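# Place boxes in tote matching count of yellow bins

## Task

Find out how many yellow bins sit on the shelving, then move that same number of boxes from the desk into the gray tote on the desk. Every moved box must rest fully inside the tote, not on its edge. Nothing new may end up on the floor, and all other objects must stay on their shelf, table or counter. The robot must not tip over or be left leaning. The result only counts if it stays in place without the robot holding it.

## Robot and tools

ROBOT. A Hello Robot Stretch 3 with a single arm: a two-wheeled base (0.33 m long, 0.34 m wide), a lift that rides up a vertical mast, and a telescoping arm that reaches out to the robot's right side. The gripper cannot move forward by itself; you drive the base for that. Spins on the spot pivot about the point midway between the drive wheels, 0.05 m behind the front edge. With the arm pulled in and the wrist folded, the turning sweep has a radius of about 0.28 m; an unfolded, level gripper reaches past that.

FRAMES. Base frame: origin on the floor between the drive wheels, x ahead, y to the left, z up. hand_pose is reported in it, at the point where closed fingertips meet; with all wrist joints at zero, that frame's x points up, y back toward the mast and z toward the rear. The odometry frame is where the base frame was when the scene began; heading is positive to the left, -3.142 to 3.142.

execute_actions. Argument "actions" is a list holding one action or none (none just returns state and images). One action may contain:
- "base": exactly one of {"translate_m": d}, a straight drive of d metres relative to where the base last reported itself, forward positive, -1 to 1; or {"rotate_rad": d}, a turn in place of d radians relative to the current heading, left (counter-clockwise seen from above) positive, -3.2 to 3.2. No sideways motion exists.
- "joints": absolute targets, by name, each one number: lift_m 0 to 1.1 (arm height on the mast, m); arm_m 0 to 0.52 (extension, m); wrist_yaw_rad -1.345 to 4.42 (0 in line with the arm, positive toward the front, 3.0 folded over the base); wrist_pitch_rad -1.57 to 0.451 (0 level, negative tips fingers down); wrist_roll_rad -2.911 to 2.911 (0 fingers side by side); gripper_m -0.089 to 0.179 (bigger is wider; the real fingertip gap is about 0.007 m less when nearly shut, 0.025 m less when fully open, and zero below 0.007); head_pan_rad -3.953 to 1.73 (0 ahead, positive left, -1.57 faces along the arm); head_tilt_rad -1.53 to 0.419 (0 level, negative down).
- "contact_limits": {"arm_m": effort percent 1 to 100}; the arm halts with contact_stop once its effort hits that level (negative when retracting). Smaller is softer; too small halts immediately. It also caps holding force until the next action.
Base and joint motions begin together and may finish at different times. A joint or base left out of an action may keep pushing toward an earlier target without this showing in the status. Unknown keys or out-of-range values make the call rejected with no motion. "cameras": list from head_camera, nav_camera, wrist_camera, all; omitted/null/["all"] gives every camera, [] gives none.
The base moves fast (0.30 m/s, 1.9 rad/s) only when stowed: lift_m under 0.30, arm_m under 0.03, wrist_yaw_rad over 2.54; otherwise 0.10 m/s and 0.63 rad/s. One action runs at most 15 s.

wait: "seconds" 0 to 10; commands nothing, returns state and images.
zoom_image: "camera" (head_camera, nav_camera or wrist_camera, present in the latest result) and "region" [x0, y0, x1, y1] in pixels from the top-left, at most 504 by 504. Image sizes: head 896x504, nav 672x504 (fisheye), wrist 644x364.
finished_scene: "scene", the integer of the current scene; it ends it permanently and reports success. Replying with no tool call ends everything.

RESULT LINES. base_status and joint_status: how each motion ended (done; off_target = stopped short and may still push; contact_stop, time_out, torque_fault = target dropped, holds where it rests unless slack). on_its_own: what happens without your command; "held at" is the target held, not the position. joint_positions with tolerances (lift and arm ±0.004, yaw and roll ±0.02, pitch ±0.05, gripper ±0.004, head ±0.02). motor_effort: percent, positive toward larger values, bracket = peak; readings carry fixed biases and noise. lidar_m: 12 distances in metres, 30-degree sectors starting straight ahead and going counter-clockwise (4th left, 7th behind, 10th right), measured in a plane 0.17 m up, so it sees table legs not tops; "-" means nothing seen; own parts may mask sectors 5, 6, 9, 10. wrist_depth_mm (45 to 1000) and head_depth_mm (280 to 4000, image sideways): 7x7 grids of median depth from top left. base_odometry counts wheel turns (slip counts as motion); turned_by_wheels and turned_by_imu give turn since last result, left positive; base_tilt in degrees, forward/right positive, with a few degrees of fixed bias. contact_limits line shows the active, default and maximum limit. "pictures" names the cameras in image order.

GRIPPING. Close to a gripper_m below the object's width (lower squeezes harder); release by opening at least 0.02 above where the pads touched. Neither reading nor status proves a hold; check the images. Over-squeezing triggers a stall guard that loosens grip; send a different value to squeeze again.

CAUTIONS. Fold or unfold the wrist (yaw to 3.0) only with lift_m 0.32 to 0.95, pitch -0.4 and roll near 0; after folding, the lift may go down to 0.25. With yaw below -0.4, keep pitch at -0.5 or lower. The arm and lift contact-stop and then go slack (a slack lift may sink under load). Base, wrist and head never stop on contact; wrist servos pushed hard switch off for 10 s. Pushing an immovable thing with the gripper above about 0.45 m, pushing again after a contact_stop, driving while gripping or pressing something fixed, or snagging furniture (worst when reversing) can tip the robot; undo in small steps, pull the gripper free, and lower lift_m to about 0.2 if still leaning. Avoid drops, slams and hard shoves. Loose objects may occasionally be nudged by something else. If a call reports a stop, later motion calls in that same reply are skipped.

Each tool is called by a JSON object that holds its "api" and its "payload", one argument or row to a line.

## Session

I'll start by looking at the current state and images.

{"api": "execute_actions", "payload": {
  "actions": []
}}

Scene clock: 0.00 s.
base_odometry: x=+0.000 y=+0.000 heading=+0.000 (m, m, rad; odometry frame)
turned_by_wheels: +0.000 (rad since the last result)
turned_by_imu: +0.000 (rad since the last result)
base_tilt: forward=-0.9 right=-0.5 (deg)
lidar_m: 2.66 1.12 0.78 0.73 0.74 1.73 1.62 1.65 1.65 0.98 0.90 1.50
head_depth_mm: 1946 3064 3174 3247 3236 2842 1980 / 1955 3050 3144 3163 3059 2782 1972 / 1948 3093 3123 3116 3167 2724 1967 / 1946 3042 2953 3027 3037 2687 1970 / 1955 2998 3037 3074 3109 2662 1973 / 1957 3013 2992 3058 3102 2681 1967 / 1967 2975 2573 2599 2601 2600 1962
base_status: not commanded
joint_positions: lift_m=+0.584 arm_m=+0.002 wrist_yaw_rad=+2.812 wrist_pitch_rad=-0.610 wrist_roll_rad=+0.006 gripper_m=+0.037 head_pan_rad=+0.008 head_tilt_rad=-0.007
joint_status: not commanded
motor_effort: left_wheel=+0 right_wheel=+0 lift_m=+24 arm_m=+1 wrist_yaw_rad=-1 wrist_pitch_rad=+3 wrist_roll_rad=+0 gripper_m=+1 head_pan_rad=+0 head_tilt_rad=+1 (%)
hand_pose: x=+0.0423 y=+0.0388 z=+0.5563 quat_wxyz=(+0.321, +0.702, +0.098, +0.629) (m; base frame)
wrist_depth_mm: - 680 744 814 906 999 - / - 740 815 908 - - - / 743 849 922 - - - - / 830 - 977 - - - - / 884 854 886 880 901 858 887 / 752 749 - 753 771 759 754 / 681 675 - 673 653 669 674
pictures: head_camera (sideways: a quarter turn clockwise sets it upright), nav_camera (sideways: a quarter turn counterclockwise sets it upright), wrist_camera
Images, in order (width x height): head_camera 896x504, nav_camera 672x504, wrist_camera 644x364.

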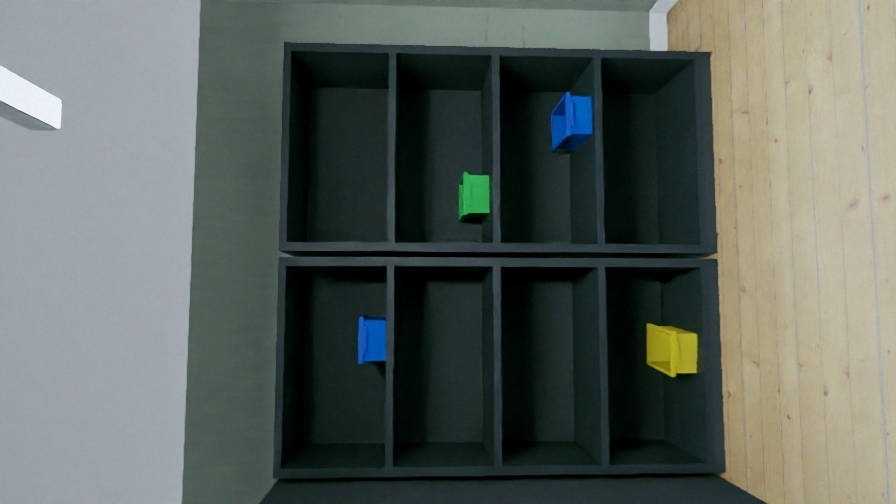

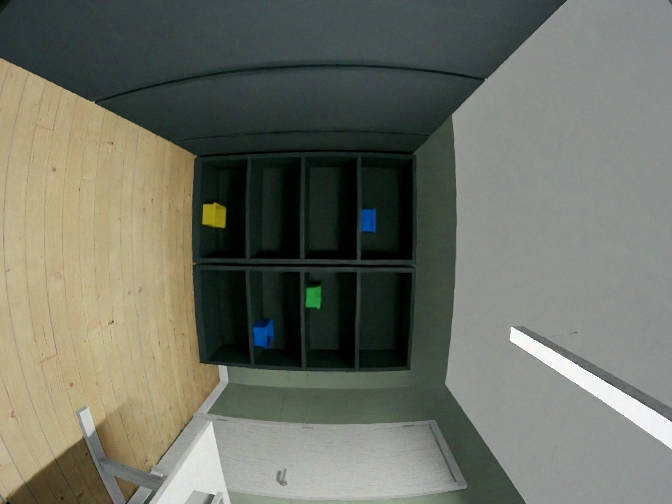

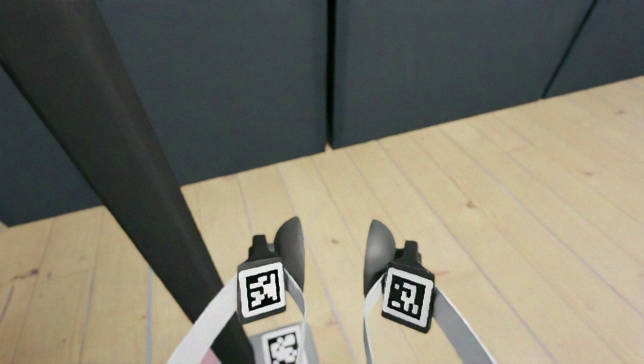

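{"api": "execute_actions", "payload": {
  "actions": [
    {"joints": {"head_pan_rad": -1.2, "head_tilt_rad": -0.5}}
  ],
  "cameras": ["head_camera", "nav_camera"]
}}

{"api": "execute_actions", "payload": {
  "actions": [
    {"joints": {"head_pan_rad": -2.6, "head_tilt_rad": -0.2}}
  ],
  "cameras": ["head_camera", "nav_camera"]
}}

{"api": "execute_actions", "payload": {
  "actions": [
    {"joints": {"head_pan_rad": -3.9, "head_tilt_rad": -0.2}}
  ],
  "cameras": ["head_camera", "nav_camera"]
}}

Scene clock: 5.67 s.
base_odometry: x=+0.000 y=+0.000 heading=+0.000 (m, m, rad; odometry frame)
turned_by_wheels: +0.000 (rad since the last result)
turned_by_imu: +0.000 (rad since the last result)
base_tilt: forward=-0.9 right=-0.5 (deg)
lidar_m: 2.66 1.13 0.77 0.73 0.75 1.72 1.62 1.66 1.65 0.98 0.91 1.50
head_depth_mm: 1238 1351 1470 1138 928 1421 1215 / 1271 1399 1507 1137 1699 1506 1247 / 1313 1434 1541 1137 1285 1457 1245 / 1348 1482 1592 1080 1261 1459 1244 / 1382 1530 1622 1125 1815 1495 1239 / 1432 1589 1685 1121 1882 1498 1241 / 1480 1643 1725 1109 1771 1488 1241
base_status: not commanded
joint_positions: lift_m=+0.584 arm_m=+0.002 wrist_yaw_rad=+2.812 wrist_pitch_rad=-0.610 wrist_roll_rad=+0.006 gripper_m=+0.037 head_pan_rad=-1.193 head_tilt_rad=-0.493
joint_status: all done
motor_effort: left_wheel=+0(0) right_wheel=+0(1) lift_m=+24(25) arm_m=+1(1) wrist_yaw_rad=-1(0) wrist_pitch_rad=+3(3) wrist_roll_rad=-1(0) gripper_m=-1(1) head_pan_rad=-3(39) head_tilt_rad=-3(22) (%)
hand_pose: x=+0.0423 y=+0.0388 z=+0.5563 quat_wxyz=(+0.321, +0.702, +0.098, +0.629) (m; base frame)
wrist_depth_mm: - 670 739 801 904 - - / - 754 805 898 - - - / 757 878 911 - - - - / 844 - 983 - - - - / 867 848 872 854 905 867 857 / 757 760 - 767 781 758 756 / 678 664 - 679 652 672 679
pictures: head_camera (sideways: a quarter turn clockwise sets it upright), nav_camera (sideways: a quarter turn counterclockwise sets it upright)
Images, in order (width x height): head_camera 896x504, nav_camera 672x504.

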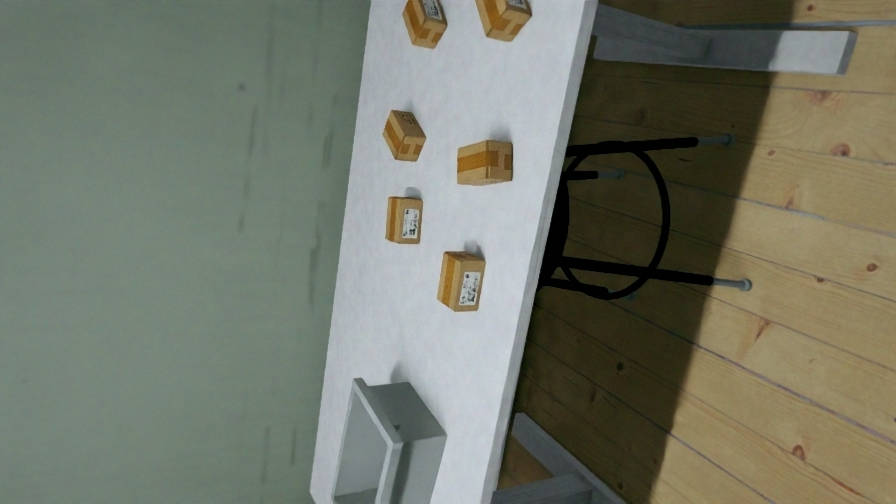

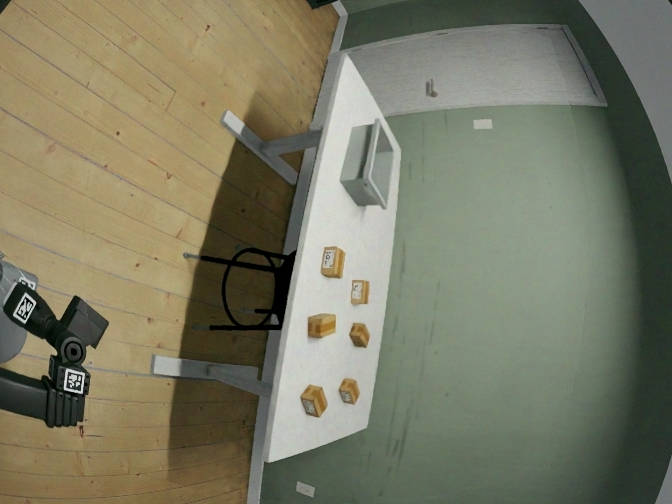

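Scene clock: 6.93 s.
base_odometry: x=+0.000 y=+0.000 heading=+0.000 (m, m, rad; odometry frame)
turned_by_wheels: +0.000 (rad since the last result)
turned_by_imu: +0.000 (rad since the last result)
base_tilt: forward=-0.9 right=-0.5 (deg)
lidar_m: 2.67 1.12 0.78 0.73 0.74 1.72 1.62 1.65 1.65 0.98 0.91 1.51
head_depth_mm: 1372 1424 1488 1564 1636 1721 1546 / 1430 1492 1566 1627 1725 1796 1539 / 1506 1578 1660 1726 1830 1893 1537 / 1591 1659 1745 1836 1952 1976 1541 / 1668 1756 1849 1942 2075 2002 1535 / 1774 1862 1970 2088 2237 1998 1538 / 1845 1927 2020 2088 2154 2007 1528
base_status: not commanded
joint_positions: lift_m=+0.584 arm_m=+0.002 wrist_yaw_rad=+2.812 wrist_pitch_rad=-0.610 wrist_roll_rad=+0.006 gripper_m=+0.037 head_pan_rad=-2.593 head_tilt_rad=-0.211
joint_status: all done
motor_effort: left_wheel=+0(1) right_wheel=-1(1) lift_m=+24(24) arm_m=+1(1) wrist_yaw_rad=+0(1) wrist_pitch_rad=+3(3) wrist_roll_rad=+0(0) gripper_m=+1(1) head_pan_rad=-1(38) head_tilt_rad=+3(20) (%)
hand_pose: x=+0.0423 y=+0.0388 z=+0.5563 quat_wxyz=(+0.321, +0.702, +0.098, +0.629) (m; base frame)
wrist_depth_mm: - 676 745 797 925 - - / - 757 811 934 - - - / 736 869 930 - - - - / 837 - 980 - - - - / 893 839 886 869 888 837 850 / 759 760 - 763 790 745 745 / 664 680 - 675 665 677 679
pictures: head_camera (sideways: a quarter turn clockwise sets it upright), nav_camera (sideways: a quarter turn counterclockwise sets it upright)
Images, in order (width x height): head_camera 896x504, nav_camera 672x504.

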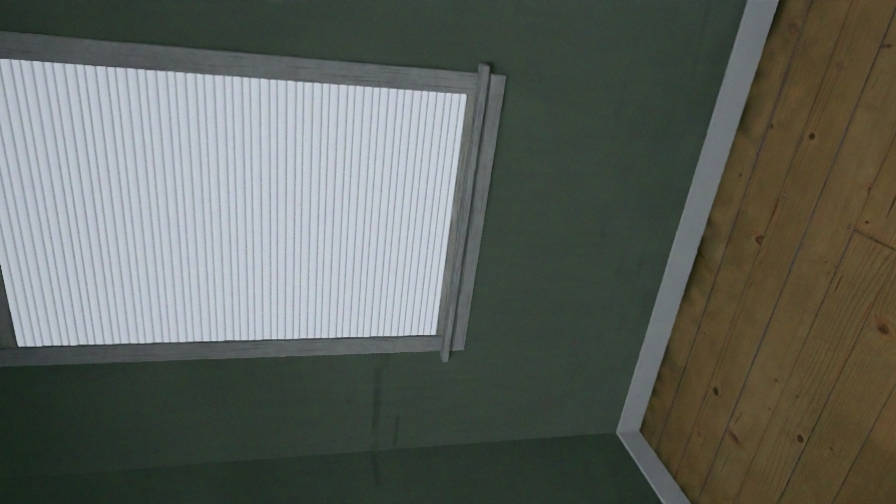

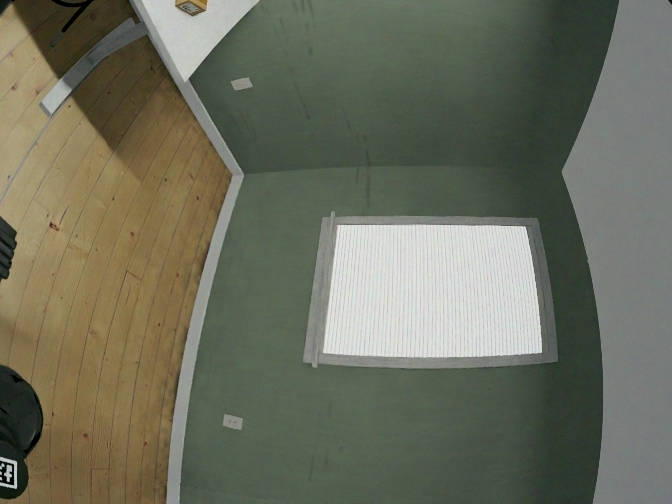

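Scene clock: 8.13 s.
base_odometry: x=+0.000 y=+0.000 heading=+0.000 (m, m, rad; odometry frame)
turned_by_wheels: +0.000 (rad since the last result)
turned_by_imu: +0.000 (rad since the last result)
base_tilt: forward=-0.9 right=-0.5 (deg)
lidar_m: 2.66 1.13 0.78 0.73 0.74 1.72 1.62 1.66 1.65 0.98 0.91 1.51
head_depth_mm: - - - - - - - / - - - - - - - / 764 796 834 875 917 983 1037 / 2119 2207 2325 2458 2560 1844 1434 / 1926 2019 2119 2205 2350 2018 1532 / 1756 1812 1891 1979 2077 1994 1535 / 1593 1651 1715 1790 1858 1892 1533
base_status: not commanded
joint_positions: lift_m=+0.584 arm_m=+0.002 wrist_yaw_rad=+2.812 wrist_pitch_rad=-0.610 wrist_roll_rad=+0.006 gripper_m=+0.037 head_pan_rad=-3.893 head_tilt_rad=-0.211
joint_status: all done
motor_effort: left_wheel=+0(1) right_wheel=-1(0) lift_m=+25(24) arm_m=+1(1) wrist_yaw_rad=+0(0) wrist_pitch_rad=+4(3) wrist_roll_rad=-1(0) gripper_m=+0(1) head_pan_rad=-2(38) head_tilt_rad=+4(4) (%)
hand_pose: x=+0.0423 y=+0.0388 z=+0.5563 quat_wxyz=(+0.321, +0.702, +0.098, +0.629) (m; base frame)
wrist_depth_mm: - 681 738 823 886 - - / - 742 823 889 - - - / 751 826 936 - - - - / 838 - 981 - - - 999 / 892 862 907 848 904 879 865 / 758 766 - 759 782 764 765 / 674 674 - 669 656 663 671
pictures: head_camera (sideways: a quarter turn clockwise sets it upright), nav_camera (sideways: a quarter turn counterclockwise sets it upright)
Images, in order (width x height): head_camera 896x504, nav_camera 672x504.

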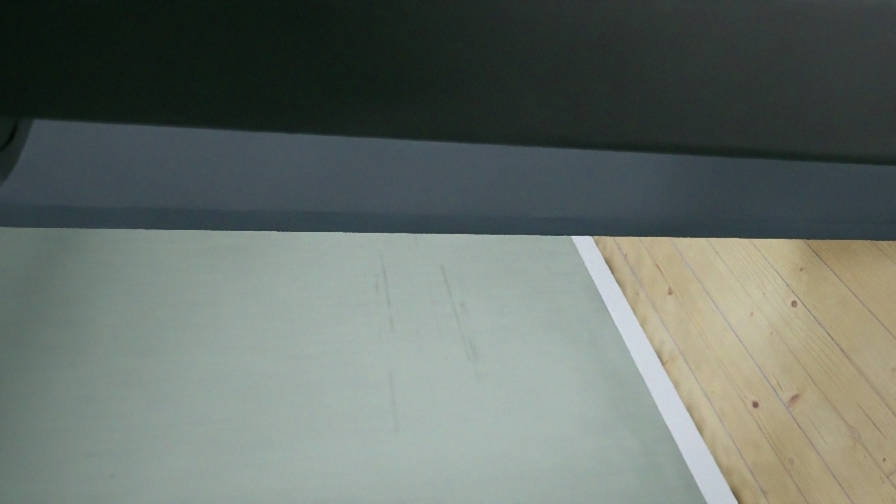

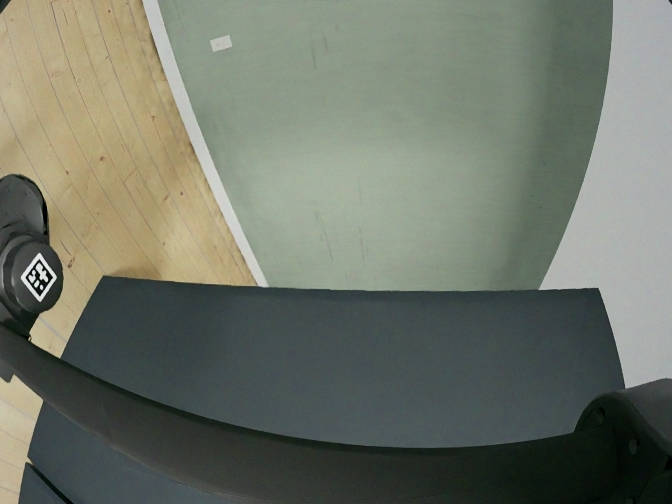

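{"api": "execute_actions", "payload": {
  "actions": [
    {"base": {"rotate_rad": 0.08}, "joints": {"lift_m": 0.27, "arm_m": 0.0, "wrist_yaw_rad": 3.0, "wrist_pitch_rad": -0.4, "wrist_roll_rad": 0.0, "head_pan_rad": -3.0, "head_tilt_rad": -0.5}}
  ],
  "cameras": ["nav_camera"]
}}

Scene clock: 22.50 s.
base_odometry: x=+0.000 y=+0.000 heading=+0.080 (m, m, rad; odometry frame)
turned_by_wheels: +0.080 (rad since the last result)
turned_by_imu: +0.081 (rad since the last result)
base_tilt: forward=-0.9 right=-0.5 (deg)
lidar_m: 2.67 1.03 0.76 0.73 0.76 1.68 1.62 1.68 1.61 0.98 0.91 2.17
head_depth_mm: 1311 1442 1595 1774 1897 1506 1243 / 1332 1459 1623 1813 1895 1499 1245 / 1348 1484 1640 1849 1891 1510 1246 / 1361 1493 1670 1872 1879 1497 1237 / 1374 1523 1690 1906 1885 1497 1240 / 1397 1540 1722 1946 1887 1490 1239 / 1413 1552 1751 1968 1879 1492 1241
base_status: done
joint_positions: lift_m=+0.271 arm_m=+0.002 wrist_yaw_rad=+2.998 wrist_pitch_rad=-0.420 wrist_roll_rad=+0.004 gripper_m=+0.037 head_pan_rad=-3.007 head_tilt_rad=-0.494
joint_status: all done
joint sent to its limit — the command would take arm_m past its lower limit, so that joint was sent only as far as its limit.
motor_effort: left_wheel=-2(6) right_wheel=+1(3) lift_m=+10(21) arm_m=+1(1) wrist_yaw_rad=+1(3) wrist_pitch_rad=+7(7) wrist_roll_rad=-2(2) gripper_m=+1(1) head_pan_rad=+3(40) head_tilt_rad=-4(18) (%)
hand_pose: x=+0.0108 y=+0.0751 z=+0.2830 quat_wxyz=(+0.197, +0.701, +0.097, +0.678) (m; base frame)
wrist_depth_mm: 672 - 716 736 744 769 772 / 744 745 770 799 811 817 848 / 843 836 846 862 868 875 923 / 726 726 740 739 746 747 730 / 582 575 - 590 597 592 591 / 486 505 - - 511 490 500 / - - - - 410 421 421
pictures: nav_camera (sideways: a quarter turn counterclockwise sets it upright)
Images, in order (width x height): nav_camera 672x504.

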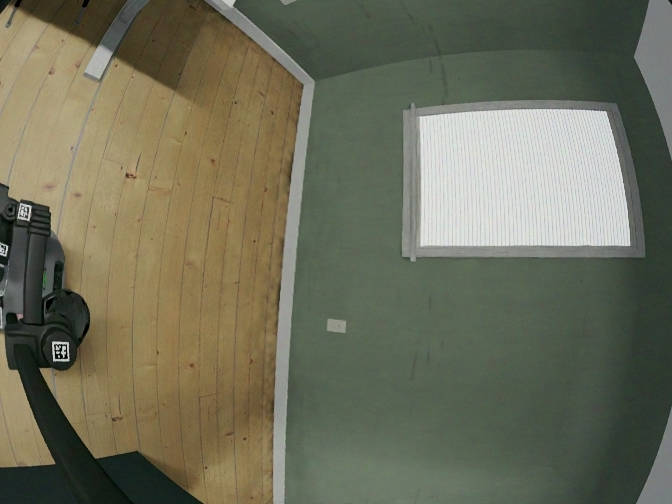

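{"api": "execute_actions", "payload": {
  "actions": [
    {"base": {"translate_m": -1.0}, "joints": {"head_pan_rad": 1.2, "head_tilt_rad": -0.2}}
  ],
  "cameras": ["nav_camera", "head_camera"]
}}

Scene clock: 29.60 s.
base_odometry: x=-0.997 y=-0.080 heading=+0.080 (m, m, rad; odometry frame)
turned_by_wheels: +0.000 (rad since the last result)
turned_by_imu: +0.000 (rad since the last result)
base_tilt: forward=-0.9 right=-0.5 (deg)
lidar_m: 2.80 1.04 0.83 2.20 0.89 0.65 0.63 0.65 0.90 1.55 1.32 1.41
head_depth_mm: 770 815 864 921 984 1059 1141 / 733 774 820 869 927 992 1066 / 715 750 787 832 883 936 998 / 864 904 948 999 1049 1111 1178 / 1983 2080 2187 2303 2418 1917 1484 / 1931 2019 2121 2213 2314 2004 1533 / 1851 1938 2017 2111 2229 2007 1524
base_status: done
joint_positions: lift_m=+0.271 arm_m=+0.002 wrist_yaw_rad=+2.999 wrist_pitch_rad=-0.419 wrist_roll_rad=+0.004 gripper_m=+0.037 head_pan_rad=+1.193 head_tilt_rad=-0.211
joint_status: all done
motor_effort: left_wheel=-1(11) right_wheel=+1(3) lift_m=+10(10) arm_m=+1(1) wrist_yaw_rad=+1(2) wrist_pitch_rad=+6(6) wrist_roll_rad=-2(2) gripper_m=+1(1) head_pan_rad=+4(39) head_tilt_rad=+3(19) (%)
hand_pose: x=+0.0106 y=+0.0752 z=+0.2831 quat_wxyz=(+0.197, +0.701, +0.097, +0.678) (m; base frame)
wrist_depth_mm: 851 - - - - 761 779 / 857 - - - - 838 852 / 851 960 965 964 920 909 927 / 716 726 730 714 737 745 738 / 587 584 - 595 613 587 589 / 484 501 - - 508 495 503 / - - - - 410 421 423
pictures: head_camera (sideways: a quarter turn clockwise sets it upright), nav_camera (sideways: a quarter turn counterclockwise sets it upright)
Images, in order (width x height): head_camera 896x504, nav_camera 672x504.

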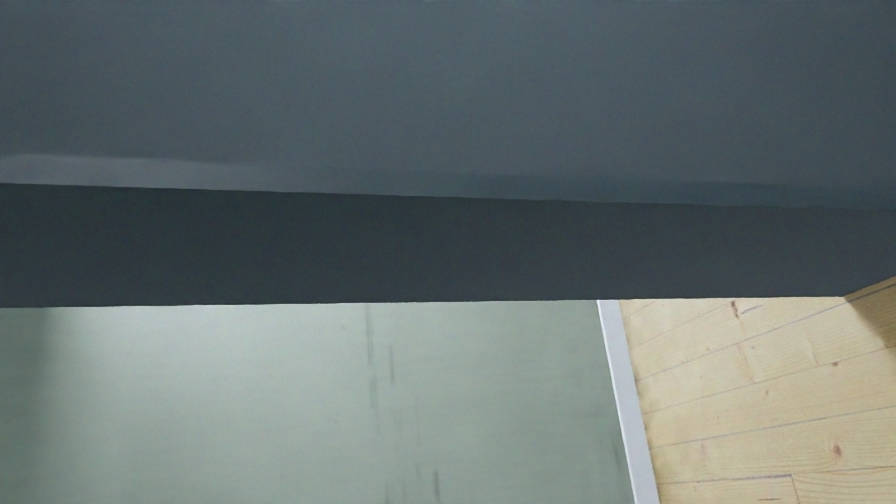

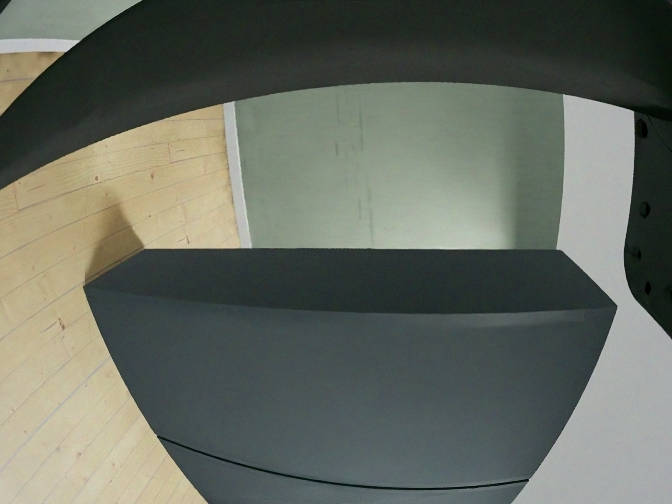

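{"api": "execute_actions", "payload": {
  "actions": [
    {"base": {"rotate_rad": 1.5708}, "joints": {"head_pan_rad": -0.6, "head_tilt_rad": -0.3}}
  ],
  "cameras": ["nav_camera"]
}}

{"api": "execute_actions", "payload": {
  "actions": [
    {"base": {"translate_m": 1.0}, "joints": {"head_pan_rad": -1.0, "head_tilt_rad": -0.3}}
  ],
  "cameras": ["nav_camera"]
}}

Scene clock: 38.23 s.
base_odometry: x=-0.997 y=-0.080 heading=+1.651 (m, m, rad; odometry frame)
turned_by_wheels: +1.571 (rad since the last result)
turned_by_imu: +1.579 (rad since the last result)
base_tilt: forward=-0.9 right=-0.5 (deg)
lidar_m: 2.20 0.89 0.65 0.63 0.65 0.88 1.55 1.33 1.42 2.96 1.05 0.84
head_depth_mm: 946 1030 1124 1243 1384 1562 1432 / 868 933 1014 1108 1218 1359 1412 / 801 855 922 999 1088 1198 1307 / 741 793 846 913 985 1073 1179 / 696 739 795 857 927 1015 1121 / 776 844 928 1031 1160 1327 1372 / 971 1953 2088 2216 2323 1797 1415
base_status: done
joint_positions: lift_m=+0.271 arm_m=+0.002 wrist_yaw_rad=+2.999 wrist_pitch_rad=-0.419 wrist_roll_rad=+0.004 gripper_m=+0.037 head_pan_rad=-0.593 head_tilt_rad=-0.297
joint_status: all done
motor_effort: left_wheel=-1(8) right_wheel=+1(7) lift_m=+10(10) arm_m=+1(0) wrist_yaw_rad=+0(0) wrist_pitch_rad=+6(6) wrist_roll_rad=-2(2) gripper_m=+0(0) head_pan_rad=-3(40) head_tilt_rad=-3(7) (%)
hand_pose: x=+0.0106 y=+0.0752 z=+0.2831 quat_wxyz=(+0.197, +0.701, +0.097, +0.678) (m; base frame)
wrist_depth_mm: 585 - 607 618 643 653 668 / 629 632 664 682 704 714 741 / 685 702 721 746 768 776 819 / 710 716 722 735 728 743 743 / 582 593 - 587 610 595 589 / 484 503 - - 514 497 494 / - - - - 411 424 423
pictures: nav_camera (sideways: a quarter turn counterclockwise sets it upright)
Images, in order (width x height): nav_camera 672x504.

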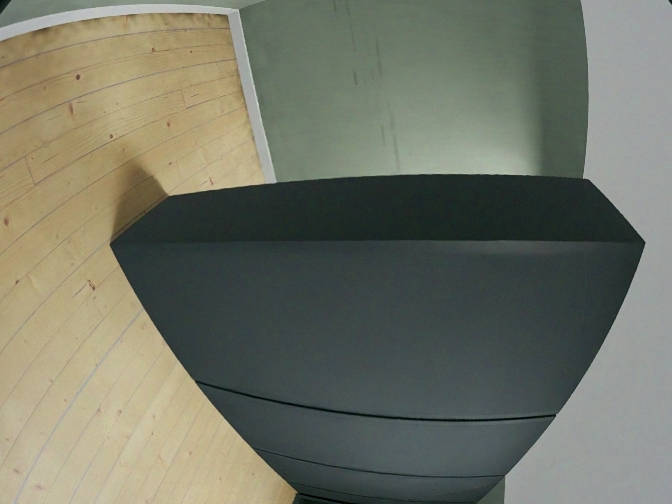

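Scene clock: 43.27 s.
base_odometry: x=-1.076 y=+0.917 heading=+1.650 (m, m, rad; odometry frame)
turned_by_wheels: +0.000 (rad since the last result)
turned_by_imu: +0.001 (rad since the last result)
base_tilt: forward=-0.9 right=-0.5 (deg)
lidar_m: 1.20 0.91 0.66 0.63 0.65 0.89 2.44 2.20 0.40 0.39 0.40 1.26
head_depth_mm: 299 315 332 352 374 399 428 / 316 333 353 375 401 430 463 / 2167 359 380 406 431 465 505 / 1957 2088 2225 2391 2369 1805 1417 / 1671 1766 1870 2005 2138 1805 1426 / 1463 1543 1619 1711 1808 1777 1419 / 1313 1363 1425 1494 1571 1620 1418
base_status: done
joint_positions: lift_m=+0.271 arm_m=+0.002 wrist_yaw_rad=+2.999 wrist_pitch_rad=-0.419 wrist_roll_rad=+0.004 gripper_m=+0.037 head_pan_rad=-0.993 head_tilt_rad=-0.297
joint_status: all done
motor_effort: left_wheel=-2(7) right_wheel=+1(5) lift_m=+10(10) arm_m=+1(1) wrist_yaw_rad=+1(0) wrist_pitch_rad=+6(6) wrist_roll_rad=-1(2) gripper_m=+0(0) head_pan_rad=-2(28) head_tilt_rad=-1(1) (%)
hand_pose: x=+0.0106 y=+0.0752 z=+0.2831 quat_wxyz=(+0.197, +0.701, +0.097, +0.678) (m; base frame)
wrist_depth_mm: 579 - 610 622 647 661 676 / 626 647 672 686 701 737 748 / 689 698 735 750 768 795 821 / 717 734 731 735 734 732 742 / 586 577 - 582 608 598 595 / 484 505 - - 504 493 499 / - - - - 409 423 422
pictures: nav_camera (sideways: a quarter turn counterclockwise sets it upright)
Images, in order (width x height): nav_camera 672x504.

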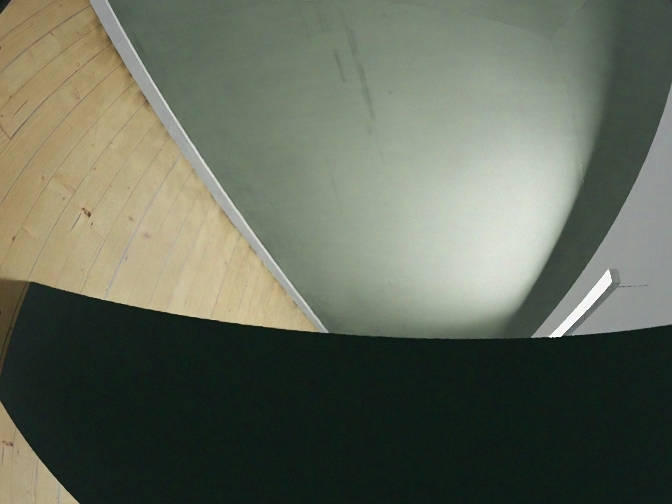

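{"api": "execute_actions", "payload": {
  "actions": [
    {"base": {"translate_m": 0.8}, "joints": {"head_pan_rad": -1.9, "head_tilt_rad": -0.1}}
  ],
  "cameras": ["nav_camera", "head_camera"]
}}

Scene clock: 52.87 s.
base_odometry: x=-1.140 y=+1.715 heading=+1.650 (m, m, rad; odometry frame)
turned_by_wheels: +0.000 (rad since the last result)
turned_by_imu: +0.001 (rad since the last result)
base_tilt: forward=-0.9 right=-0.5 (deg)
lidar_m: 0.41 0.42 0.57 0.64 0.66 0.90 2.46 0.71 1.00 1.62 0.58 0.42
head_depth_mm: 1205 1385 1452 1494 1086 1392 1062 / 1203 1339 1384 1429 1484 1387 1504 / 1383 1311 1358 1398 1442 1479 1541 / 2279 2184 2233 2305 2357 2099 1704 / 2436 3319 3102 3210 3117 2335 1713 / 2453 3875 3968 - 3666 2325 1702 / 2063 3651 3808 3922 3631 2322 1706
base_status: done
joint_positions: lift_m=+0.271 arm_m=+0.002 wrist_yaw_rad=+2.999 wrist_pitch_rad=-0.419 wrist_roll_rad=+0.004 gripper_m=+0.037 head_pan_rad=-1.893 head_tilt_rad=-0.112
joint_status: all done
motor_effort: left_wheel=-2(7) right_wheel=+0(6) lift_m=+10(10) arm_m=+1(0) wrist_yaw_rad=+1(1) wrist_pitch_rad=+6(6) wrist_roll_rad=-2(1) gripper_m=-1(1) head_pan_rad=-1(43) head_tilt_rad=+5(15) (%)
hand_pose: x=+0.0106 y=+0.0752 z=+0.2831 quat_wxyz=(+0.196, +0.701, +0.097, +0.678) (m; base frame)
wrist_depth_mm: 583 - 617 641 653 619 432 / 640 647 672 697 717 635 438 / 712 718 739 758 778 632 444 / 717 730 721 732 731 631 443 / 580 580 - 581 614 558 449 / 485 503 - - 510 494 443 / - - - - 409 423 413
pictures: head_camera (sideways: a quarter turn clockwise sets it upright), nav_camera (sideways: a quarter turn counterclockwise sets it upright)
Images, in order (width x height): head_camera 896x504, nav_camera 672x504.

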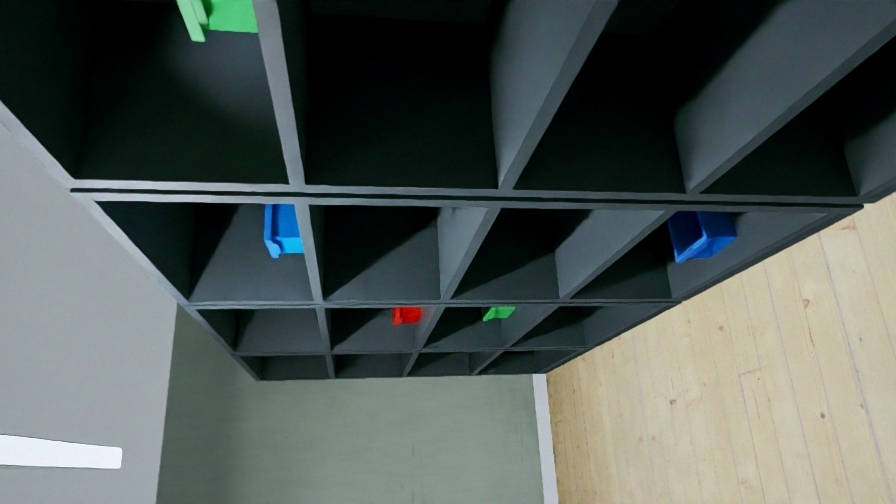

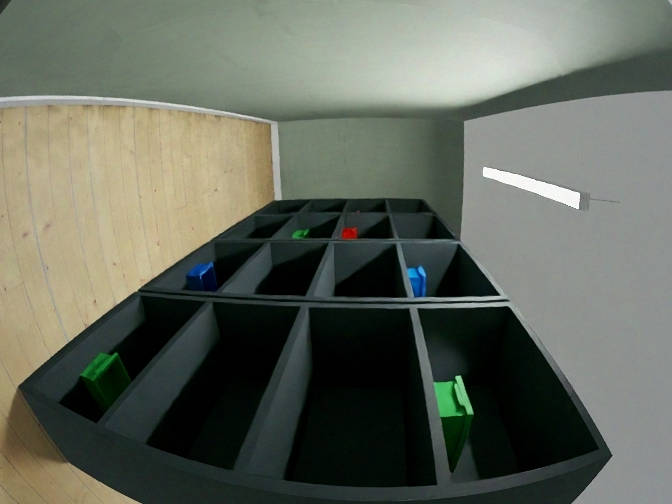

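{"api": "execute_actions", "payload": {
  "actions": [
    {"base": {"rotate_rad": -1.5708}, "joints": {"head_pan_rad": -1.2, "head_tilt_rad": -0.2}}
  ],
  "cameras": ["nav_camera"]
}}

{"api": "execute_actions", "payload": {
  "actions": [
    {"base": {"translate_m": 1.0}, "joints": {"head_pan_rad": -1.65, "head_tilt_rad": -0.2}}
  ],
  "cameras": ["nav_camera", "head_camera"]
}}

Scene clock: 68.43 s.
base_odometry: x=-1.140 y=+1.715 heading=+0.080 (m, m, rad; odometry frame)
turned_by_wheels: -1.571 (rad since the last result)
turned_by_imu: -1.579 (rad since the last result)
base_tilt: forward=-0.9 right=-0.5 (deg)
lidar_m: 1.56 0.57 0.42 0.41 0.42 0.58 0.64 0.67 0.91 2.53 0.71 1.00
head_depth_mm: 2853 2941 3105 3241 3030 2057 1566 / 2933 3105 3229 3363 3026 2045 1563 / 3050 3197 3355 3465 2995 2053 1558 / 940 990 1044 1095 1163 1238 1411 / 733 762 790 824 861 899 943 / 600 627 656 694 729 779 825 / 1089 924 1213 1240 901 1206 951
base_status: done
joint_positions: lift_m=+0.271 arm_m=+0.002 wrist_yaw_rad=+2.999 wrist_pitch_rad=-0.419 wrist_roll_rad=+0.004 gripper_m=+0.037 head_pan_rad=-1.207 head_tilt_rad=-0.198
joint_status: all done
motor_effort: left_wheel=+1(10) right_wheel=-2(6) lift_m=+10(10) arm_m=+1(0) wrist_yaw_rad=+1(1) wrist_pitch_rad=+6(6) wrist_roll_rad=-1(2) gripper_m=+0(0) head_pan_rad=+3(36) head_tilt_rad=-2(7) (%)
hand_pose: x=+0.0106 y=+0.0752 z=+0.2831 quat_wxyz=(+0.196, +0.701, +0.097, +0.678) (m; base frame)
wrist_depth_mm: 388 - 404 407 424 436 446 / 415 424 449 452 459 474 486 / 461 468 486 497 514 523 542 / 505 522 535 546 564 581 598 / 545 547 - 575 599 590 588 / 489 505 - - 510 493 499 / - - - - 410 426 422
pictures: nav_camera (sideways: a quarter turn counterclockwise sets it upright)
Images, in order (width x height): nav_camera 672x504.

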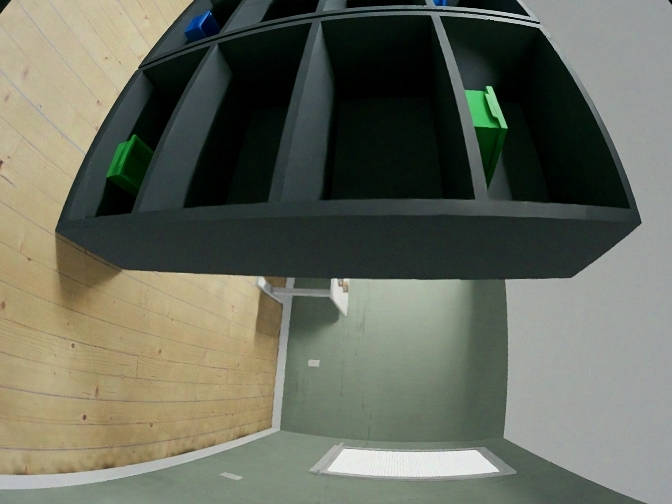

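Scene clock: 73.47 s.
base_odometry: x=-0.143 y=+1.794 heading=+0.080 (m, m, rad; odometry frame)
turned_by_wheels: +0.000 (rad since the last result)
turned_by_imu: +0.001 (rad since the last result)
base_tilt: forward=-0.9 right=-0.4 (deg)
lidar_m: 1.53 0.56 0.42 0.40 0.42 0.57 1.61 0.85 0.73 0.72 0.66 1.00
head_depth_mm: 591 615 1034 1080 734 1190 923 / 589 618 1022 1074 734 1178 924 / 595 620 1014 1061 730 1166 923 / 913 623 1002 1049 729 1158 922 / 905 627 992 1039 730 1148 922 / 898 629 985 1027 728 1131 922 / 888 634 963 972 726 951 875
base_status: done
joint_positions: lift_m=+0.271 arm_m=+0.002 wrist_yaw_rad=+2.999 wrist_pitch_rad=-0.419 wrist_roll_rad=+0.003 gripper_m=+0.037 head_pan_rad=-1.643 head_tilt_rad=-0.198
joint_status: all done
motor_effort: left_wheel=+1(9) right_wheel=-1(3) lift_m=+10(10) arm_m=+0(0) wrist_yaw_rad=+1(1) wrist_pitch_rad=+6(6) wrist_roll_rad=-2(2) gripper_m=+0(1) head_pan_rad=-2(29) head_tilt_rad=-1(1) (%)
hand_pose: x=+0.0106 y=+0.0752 z=+0.2831 quat_wxyz=(+0.196, +0.701, +0.097, +0.678) (m; base frame)
wrist_depth_mm: 380 - 399 406 418 428 439 / 411 421 436 440 456 469 483 / 452 461 483 492 508 517 536 / 501 512 540 537 562 578 578 / 537 544 - 581 601 591 590 / 482 501 - - 503 491 495 / - - - - 408 423 423
pictures: head_camera (sideways: a quarter turn clockwise sets it upright), nav_camera (sideways: a quarter turn counterclockwise sets it upright)
Images, in order (width x height): head_camera 896x504, nav_camera 672x504.

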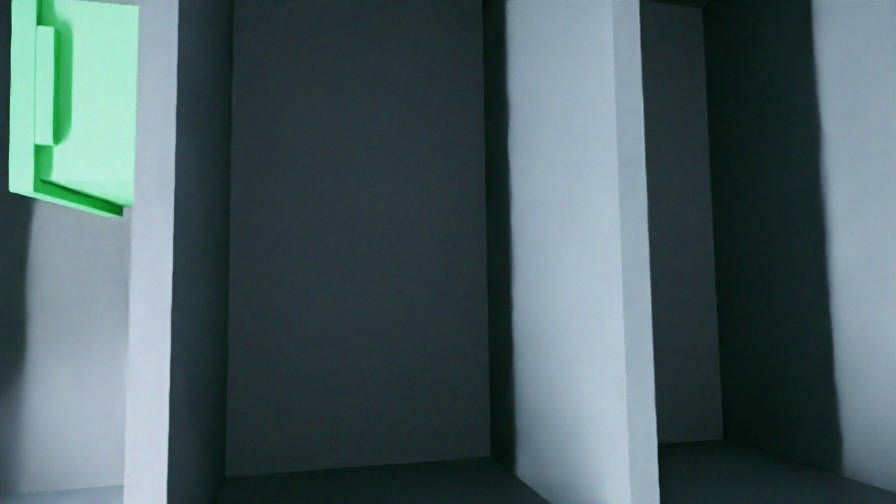

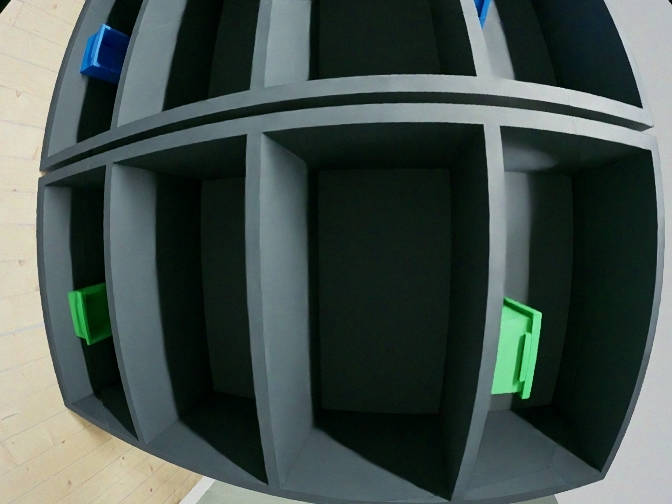

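{"api": "execute_actions", "payload": {
  "actions": [
    {"base": {"translate_m": 1.0}, "joints": {"head_pan_rad": -1.65, "head_tilt_rad": -0.2}}
  ],
  "cameras": ["nav_camera"]
}}

{"api": "execute_actions", "payload": {
  "actions": [
    {"base": {"translate_m": 1.0}, "joints": {"head_pan_rad": -1.75, "head_tilt_rad": -0.2}}
  ],
  "cameras": ["nav_camera"]
}}

Scene clock: 87.83 s.
base_odometry: x=+0.854 y=+1.874 heading=+0.080 (m, m, rad; odometry frame)
turned_by_wheels: +0.000 (rad since the last result)
turned_by_imu: +0.001 (rad since the last result)
base_tilt: forward=-0.9 right=-0.5 (deg)
lidar_m: 1.50 0.56 0.41 0.40 0.41 0.57 1.59 0.88 0.70 0.68 0.64 1.29
head_depth_mm: 944 742 1040 1087 734 1196 926 / 597 618 1029 1075 732 1185 927 / 597 620 1021 1064 731 1171 924 / 604 623 1008 1054 730 1161 921 / 911 627 997 1044 727 1155 921 / 901 630 988 1026 726 1109 922 / 768 634 751 742 676 726 721
base_status: done
joint_positions: lift_m=+0.271 arm_m=+0.002 wrist_yaw_rad=+2.999 wrist_pitch_rad=-0.419 wrist_roll_rad=+0.003 gripper_m=+0.037 head_pan_rad=-1.643 head_tilt_rad=-0.198
joint_status: all done
motor_effort: left_wheel=+1(11) right_wheel=-1(4) lift_m=+10(10) arm_m=+0(0) wrist_yaw_rad=+1(0) wrist_pitch_rad=+6(6) wrist_roll_rad=-2(1) gripper_m=+1(0) head_pan_rad=-3(3) head_tilt_rad=-1(0) (%)
hand_pose: x=+0.0106 y=+0.0752 z=+0.2831 quat_wxyz=(+0.196, +0.701, +0.097, +0.678) (m; base frame)
wrist_depth_mm: 375 - 396 405 410 422 431 / 408 420 431 445 454 463 469 / 450 460 474 491 496 509 525 / 490 504 525 539 552 562 580 / 534 543 - 565 579 589 594 / 487 506 - - 509 493 491 / - - - - 409 422 420
pictures: nav_camera (sideways: a quarter turn counterclockwise sets it upright)
Images, in order (width x height): nav_camera 672x504.

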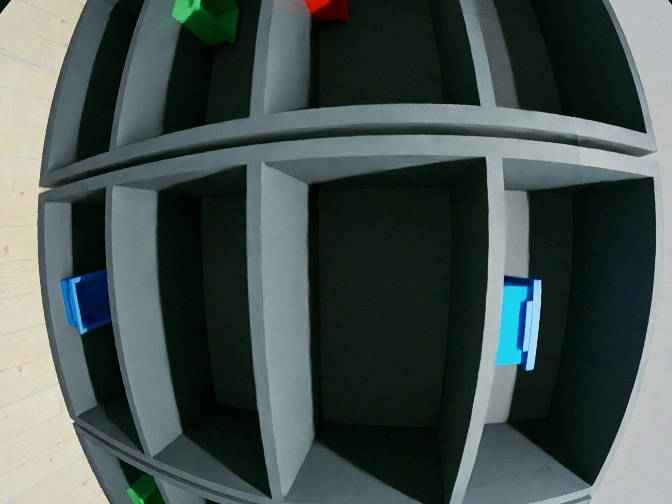

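Scene clock: 92.87 s.
base_odometry: x=+1.850 y=+1.954 heading=+0.080 (m, m, rad; odometry frame)
turned_by_wheels: +0.000 (rad since the last result)
turned_by_imu: +0.001 (rad since the last result)
base_tilt: forward=-0.9 right=-0.5 (deg)
lidar_m: 1.12 0.55 0.40 0.39 0.40 0.56 1.57 0.93 1.00 0.64 0.64 1.16
head_depth_mm: 996 743 1101 1144 787 1216 926 / 975 747 1076 1118 783 1212 926 / 958 752 1054 1097 730 1210 925 / 939 754 1031 987 728 1126 866 / 924 626 1010 981 720 1119 854 / 903 630 988 1026 726 1127 891 / 877 634 884 846 683 763 748
base_status: done
joint_positions: lift_m=+0.271 arm_m=+0.002 wrist_yaw_rad=+2.999 wrist_pitch_rad=-0.419 wrist_roll_rad=+0.003 gripper_m=+0.037 head_pan_rad=-1.743 head_tilt_rad=-0.198
joint_status: all done
motor_effort: left_wheel=+0(9) right_wheel=-1(3) lift_m=+10(9) arm_m=+0(0) wrist_yaw_rad=+1(1) wrist_pitch_rad=+6(6) wrist_roll_rad=-2(2) gripper_m=+0(0) head_pan_rad=-2(12) head_tilt_rad=-2(1) (%)
hand_pose: x=+0.0106 y=+0.0752 z=+0.2831 quat_wxyz=(+0.196, +0.701, +0.097, +0.678) (m; base frame)
wrist_depth_mm: 373 - 385 395 406 418 427 / 404 406 417 434 442 455 467 / 446 452 465 469 481 503 522 / 479 500 517 521 546 546 578 / 525 536 - 558 566 589 588 / 488 503 - - 505 492 498 / - - - - 413 420 425
pictures: nav_camera (sideways: a quarter turn counterclockwise sets it upright)
Images, in order (width x height): nav_camera 672x504.

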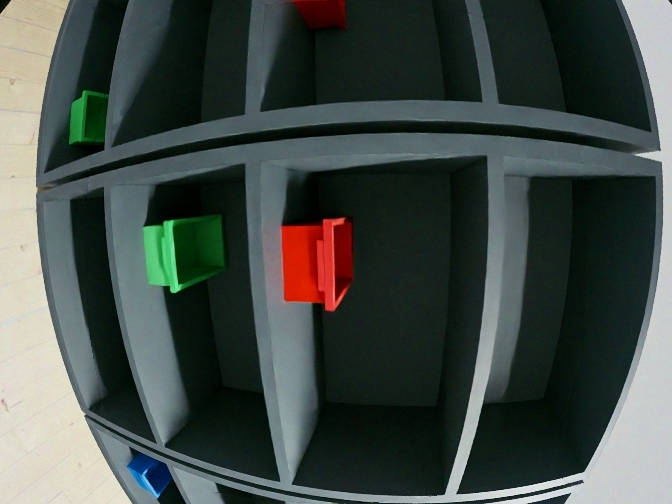

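{"api": "execute_actions", "payload": {
  "actions": [
    {"joints": {"head_pan_rad": -1.0, "head_tilt_rad": -0.2}}
  ],
  "cameras": ["nav_camera", "head_camera"]
}}

Scene clock: 96.73 s.
base_odometry: x=+1.850 y=+1.954 heading=+0.080 (m, m, rad; odometry frame)
turned_by_wheels: +0.000 (rad since the last result)
turned_by_imu: +0.000 (rad since the last result)
base_tilt: forward=-0.9 right=-0.5 (deg)
lidar_m: 1.12 0.55 0.40 0.39 0.40 0.56 1.57 0.93 1.00 0.63 0.64 1.16
head_depth_mm: 520 534 556 591 617 675 840 / 956 565 594 623 661 687 717 / 1024 751 1116 1143 785 1214 925 / 1094 959 1198 1189 840 1210 923 / 1166 967 1286 1051 1405 1207 990 / 1255 1269 1370 1007 1479 1207 1369 / 1185 1163 1259 1230 1335 1207 1386
base_status: not commanded
joint_positions: lift_m=+0.271 arm_m=+0.002 wrist_yaw_rad=+2.999 wrist_pitch_rad=-0.419 wrist_roll_rad=+0.003 gripper_m=+0.037 head_pan_rad=-1.007 head_tilt_rad=-0.198
joint_status: all done
motor_effort: left_wheel=+1(1) right_wheel=-2(1) lift_m=+10(10) arm_m=+0(1) wrist_yaw_rad=+1(1) wrist_pitch_rad=+6(6) wrist_roll_rad=-2(1) gripper_m=+0(0) head_pan_rad=+3(36) head_tilt_rad=-1(1) (%)
hand_pose: x=+0.0106 y=+0.0752 z=+0.2831 quat_wxyz=(+0.196, +0.701, +0.097, +0.678) (m; base frame)
wrist_depth_mm: 370 - 391 394 407 415 420 / 406 407 426 429 447 458 466 / 440 445 469 476 485 502 514 / 484 500 519 522 545 558 568 / 520 533 - 558 572 584 599 / 485 500 - - 503 489 492 / - - - - 409 422 419
pictures: head_camera (sideways: a quarter turn clockwise sets it upright), nav_camera (sideways: a quarter turn counterclockwise sets it upright)
Images, in order (width x height): head_camera 896x504, nav_camera 672x504.

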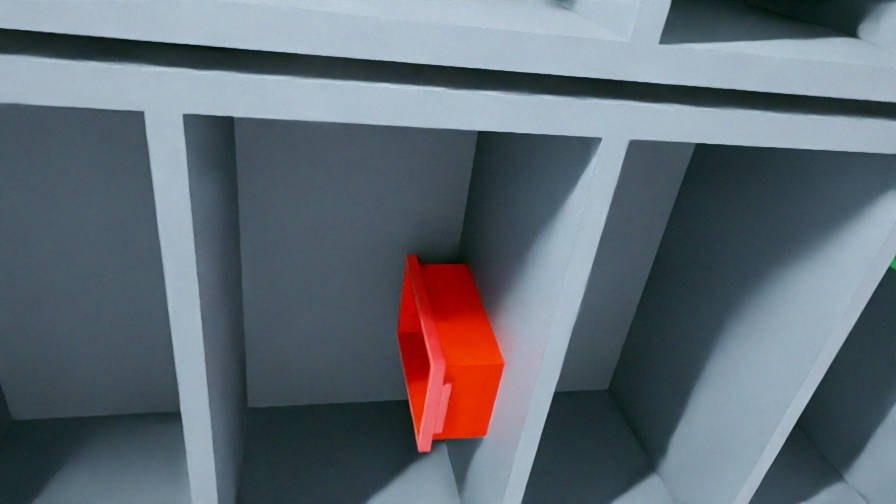

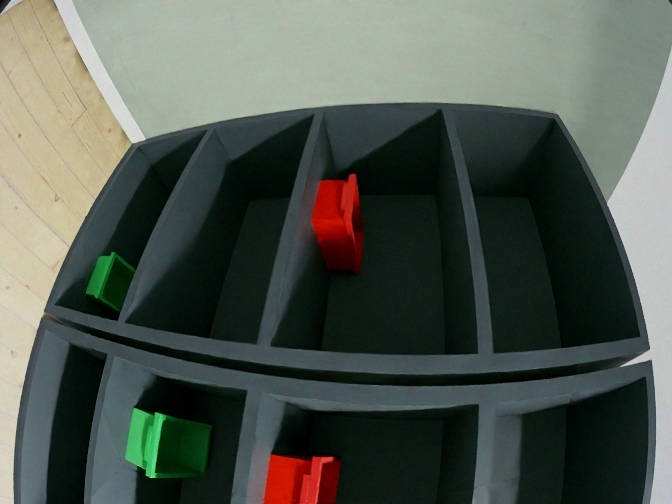

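{"api": "execute_actions", "payload": {
  "actions": [
    {"base": {"translate_m": -1.0}, "joints": {"head_pan_rad": -2.3, "head_tilt_rad": 0.1}}
  ],
  "cameras": ["nav_camera"]
}}

{"api": "execute_actions", "payload": {
  "actions": [
    {"base": {"translate_m": -1.0}}
  ],
  "cameras": []
}}

{"api": "execute_actions", "payload": {
  "actions": [
    {"base": {"translate_m": -1.0}}
  ],
  "cameras": []
}}

Scene clock: 136.60 s.
base_odometry: x=+0.854 y=+1.874 heading=+0.080 (m, m, rad; odometry frame)
turned_by_wheels: +0.000 (rad since the last result)
turned_by_imu: +0.000 (rad since the last result)
base_tilt: forward=-0.9 right=-0.5 (deg)
lidar_m: 1.50 0.56 0.41 0.40 0.41 0.57 1.59 0.89 0.69 0.68 0.65 1.29
head_depth_mm: 1675 1485 1662 1647 1635 1626 1369 / 1665 1197 1761 1700 1716 1659 1369 / 1534 915 910 899 891 884 875 / 898 937 932 897 912 862 895 / 826 1063 1069 1028 1047 891 1000 / 827 1135 1169 1141 1152 892 1100 / 827 1060 1060 1049 1063 892 639
base_status: done
joint_positions: lift_m=+0.271 arm_m=+0.002 wrist_yaw_rad=+2.999 wrist_pitch_rad=-0.419 wrist_roll_rad=+0.003 gripper_m=+0.037 head_pan_rad=-2.293 head_tilt_rad=+0.086
joint_status: all done
motor_effort: left_wheel=+1(7) right_wheel=-1(5) lift_m=+10(10) arm_m=+1(0) wrist_yaw_rad=+0(0) wrist_pitch_rad=+6(6) wrist_roll_rad=-1(2) gripper_m=+0(1) head_pan_rad=-2(40) head_tilt_rad=+4(19) (%)
hand_pose: x=+0.0106 y=+0.0752 z=+0.2831 quat_wxyz=(+0.196, +0.701, +0.097, +0.678) (m; base frame)
wrist_depth_mm: 372 - 394 405 417 420 432 / 406 418 432 435 448 457 480 / 449 457 471 487 495 511 521 / 493 501 529 539 548 560 584 / 530 538 - 564 579 578 601 / 487 508 - - 498 491 490 / - - - - 409 420 422
pictures: nav_camera (sideways: a quarter turn counterclockwise sets it upright)
Images, in order (width x height): nav_camera 672x504.

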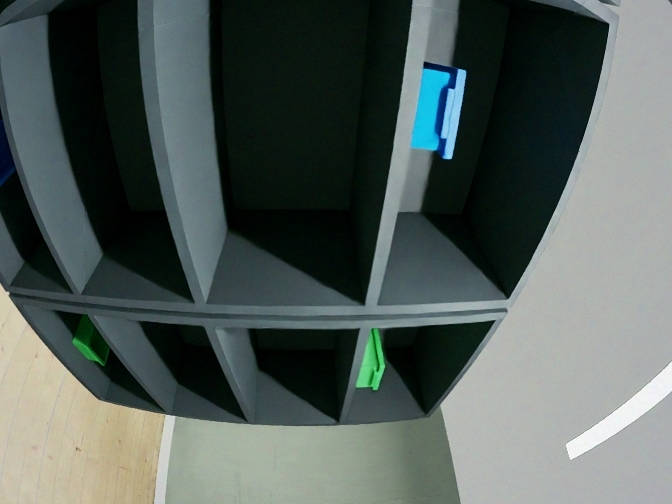

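Scene clock: 141.53 s.
base_odometry: x=-0.143 y=+1.794 heading=+0.080 (m, m, rad; odometry frame)
turned_by_wheels: +0.000 (rad since the last result)
turned_by_imu: +0.000 (rad since the last result)
base_tilt: forward=-0.9 right=-0.5 (deg)
lidar_m: 1.53 0.57 0.42 0.40 0.42 0.57 1.61 0.85 0.72 0.72 0.66 1.01
head_depth_mm: 1677 1770 1752 1737 1721 1712 1709 / 1672 1956 1935 1939 1915 1890 1882 / 1670 2153 2178 2156 2126 2110 2077 / 850 846 835 826 822 808 805 / 823 977 965 924 943 884 894 / 825 1109 1101 1082 1106 892 1008 / 827 1067 663 1046 1058 892 640
base_status: done
joint_positions: lift_m=+0.271 arm_m=+0.002 wrist_yaw_rad=+2.999 wrist_pitch_rad=-0.419 wrist_roll_rad=+0.003 gripper_m=+0.037 head_pan_rad=-2.294 head_tilt_rad=+0.086
joint_status: not commanded
motor_effort: left_wheel=+2(7) right_wheel=-1(6) lift_m=+10(10) arm_m=+0(1) wrist_yaw_rad=+0(0) wrist_pitch_rad=+6(6) wrist_roll_rad=-1(2) gripper_m=+0(0) head_pan_rad=-3(3) head_tilt_rad=+5(6) (%)
hand_pose: x=+0.0106 y=+0.0752 z=+0.2831 quat_wxyz=(+0.196, +0.701, +0.097, +0.678) (m; base frame)
wrist_depth_mm: 381 - 405 412 418 423 437 / 416 422 436 446 454 465 481 / 460 462 485 490 508 531 537 / 501 516 536 550 558 575 589 / 540 537 - 561 582 592 584 / 485 499 - - 501 491 492 / - - - - 408 420 423
pictures: none
No camera images: the call's "cameras" was empty. Leave "cameras" out to get every camera's image.

Scene clock: 146.47 s.
base_odometry: x=-1.140 y=+1.714 heading=+0.080 (m, m, rad; odometry frame)
turned_by_wheels: +0.000 (rad since the last result)
turned_by_imu: +0.000 (rad since the last result)
base_tilt: forward=-0.9 right=-0.5 (deg)
lidar_m: 1.55 0.58 0.42 0.41 0.42 0.58 0.64 0.66 0.91 2.53 0.71 1.00
head_depth_mm: 679 676 670 664 660 655 652 / 749 745 739 734 725 722 716 / 838 831 824 818 808 803 798 / 954 941 933 922 918 904 896 / 1103 1085 1072 1062 1048 1041 1029 / 1299 1282 1265 1244 1231 1216 1198 / 1546 1561 1532 1503 1485 1466 1441
base_status: done
joint_positions: lift_m=+0.271 arm_m=+0.002 wrist_yaw_rad=+2.999 wrist_pitch_rad=-0.419 wrist_roll_rad=+0.003 gripper_m=+0.037 head_pan_rad=-2.294 head_tilt_rad=+0.086
joint_status: not commanded
motor_effort: left_wheel=+1(6) right_wheel=-1(6) lift_m=+10(10) arm_m=+1(0) wrist_yaw_rad=+0(0) wrist_pitch_rad=+6(6) wrist_roll_rad=-2(2) gripper_m=+1(1) head_pan_rad=-3(3) head_tilt_rad=+5(5) (%)
hand_pose: x=+0.0106 y=+0.0752 z=+0.2831 quat_wxyz=(+0.196, +0.701, +0.097, +0.678) (m; base frame)
wrist_depth_mm: 387 - 406 410 427 425 444 / 416 432 447 450 465 479 491 / 460 469 487 501 515 530 541 / 506 518 541 550 568 574 604 / 538 547 - 578 592 597 594 / 487 511 - - 510 490 492 / - - - - 413 419 418
pictures: none
No camera images: the call's "cameras" was empty. Leave "cameras" out to get every camera's image.


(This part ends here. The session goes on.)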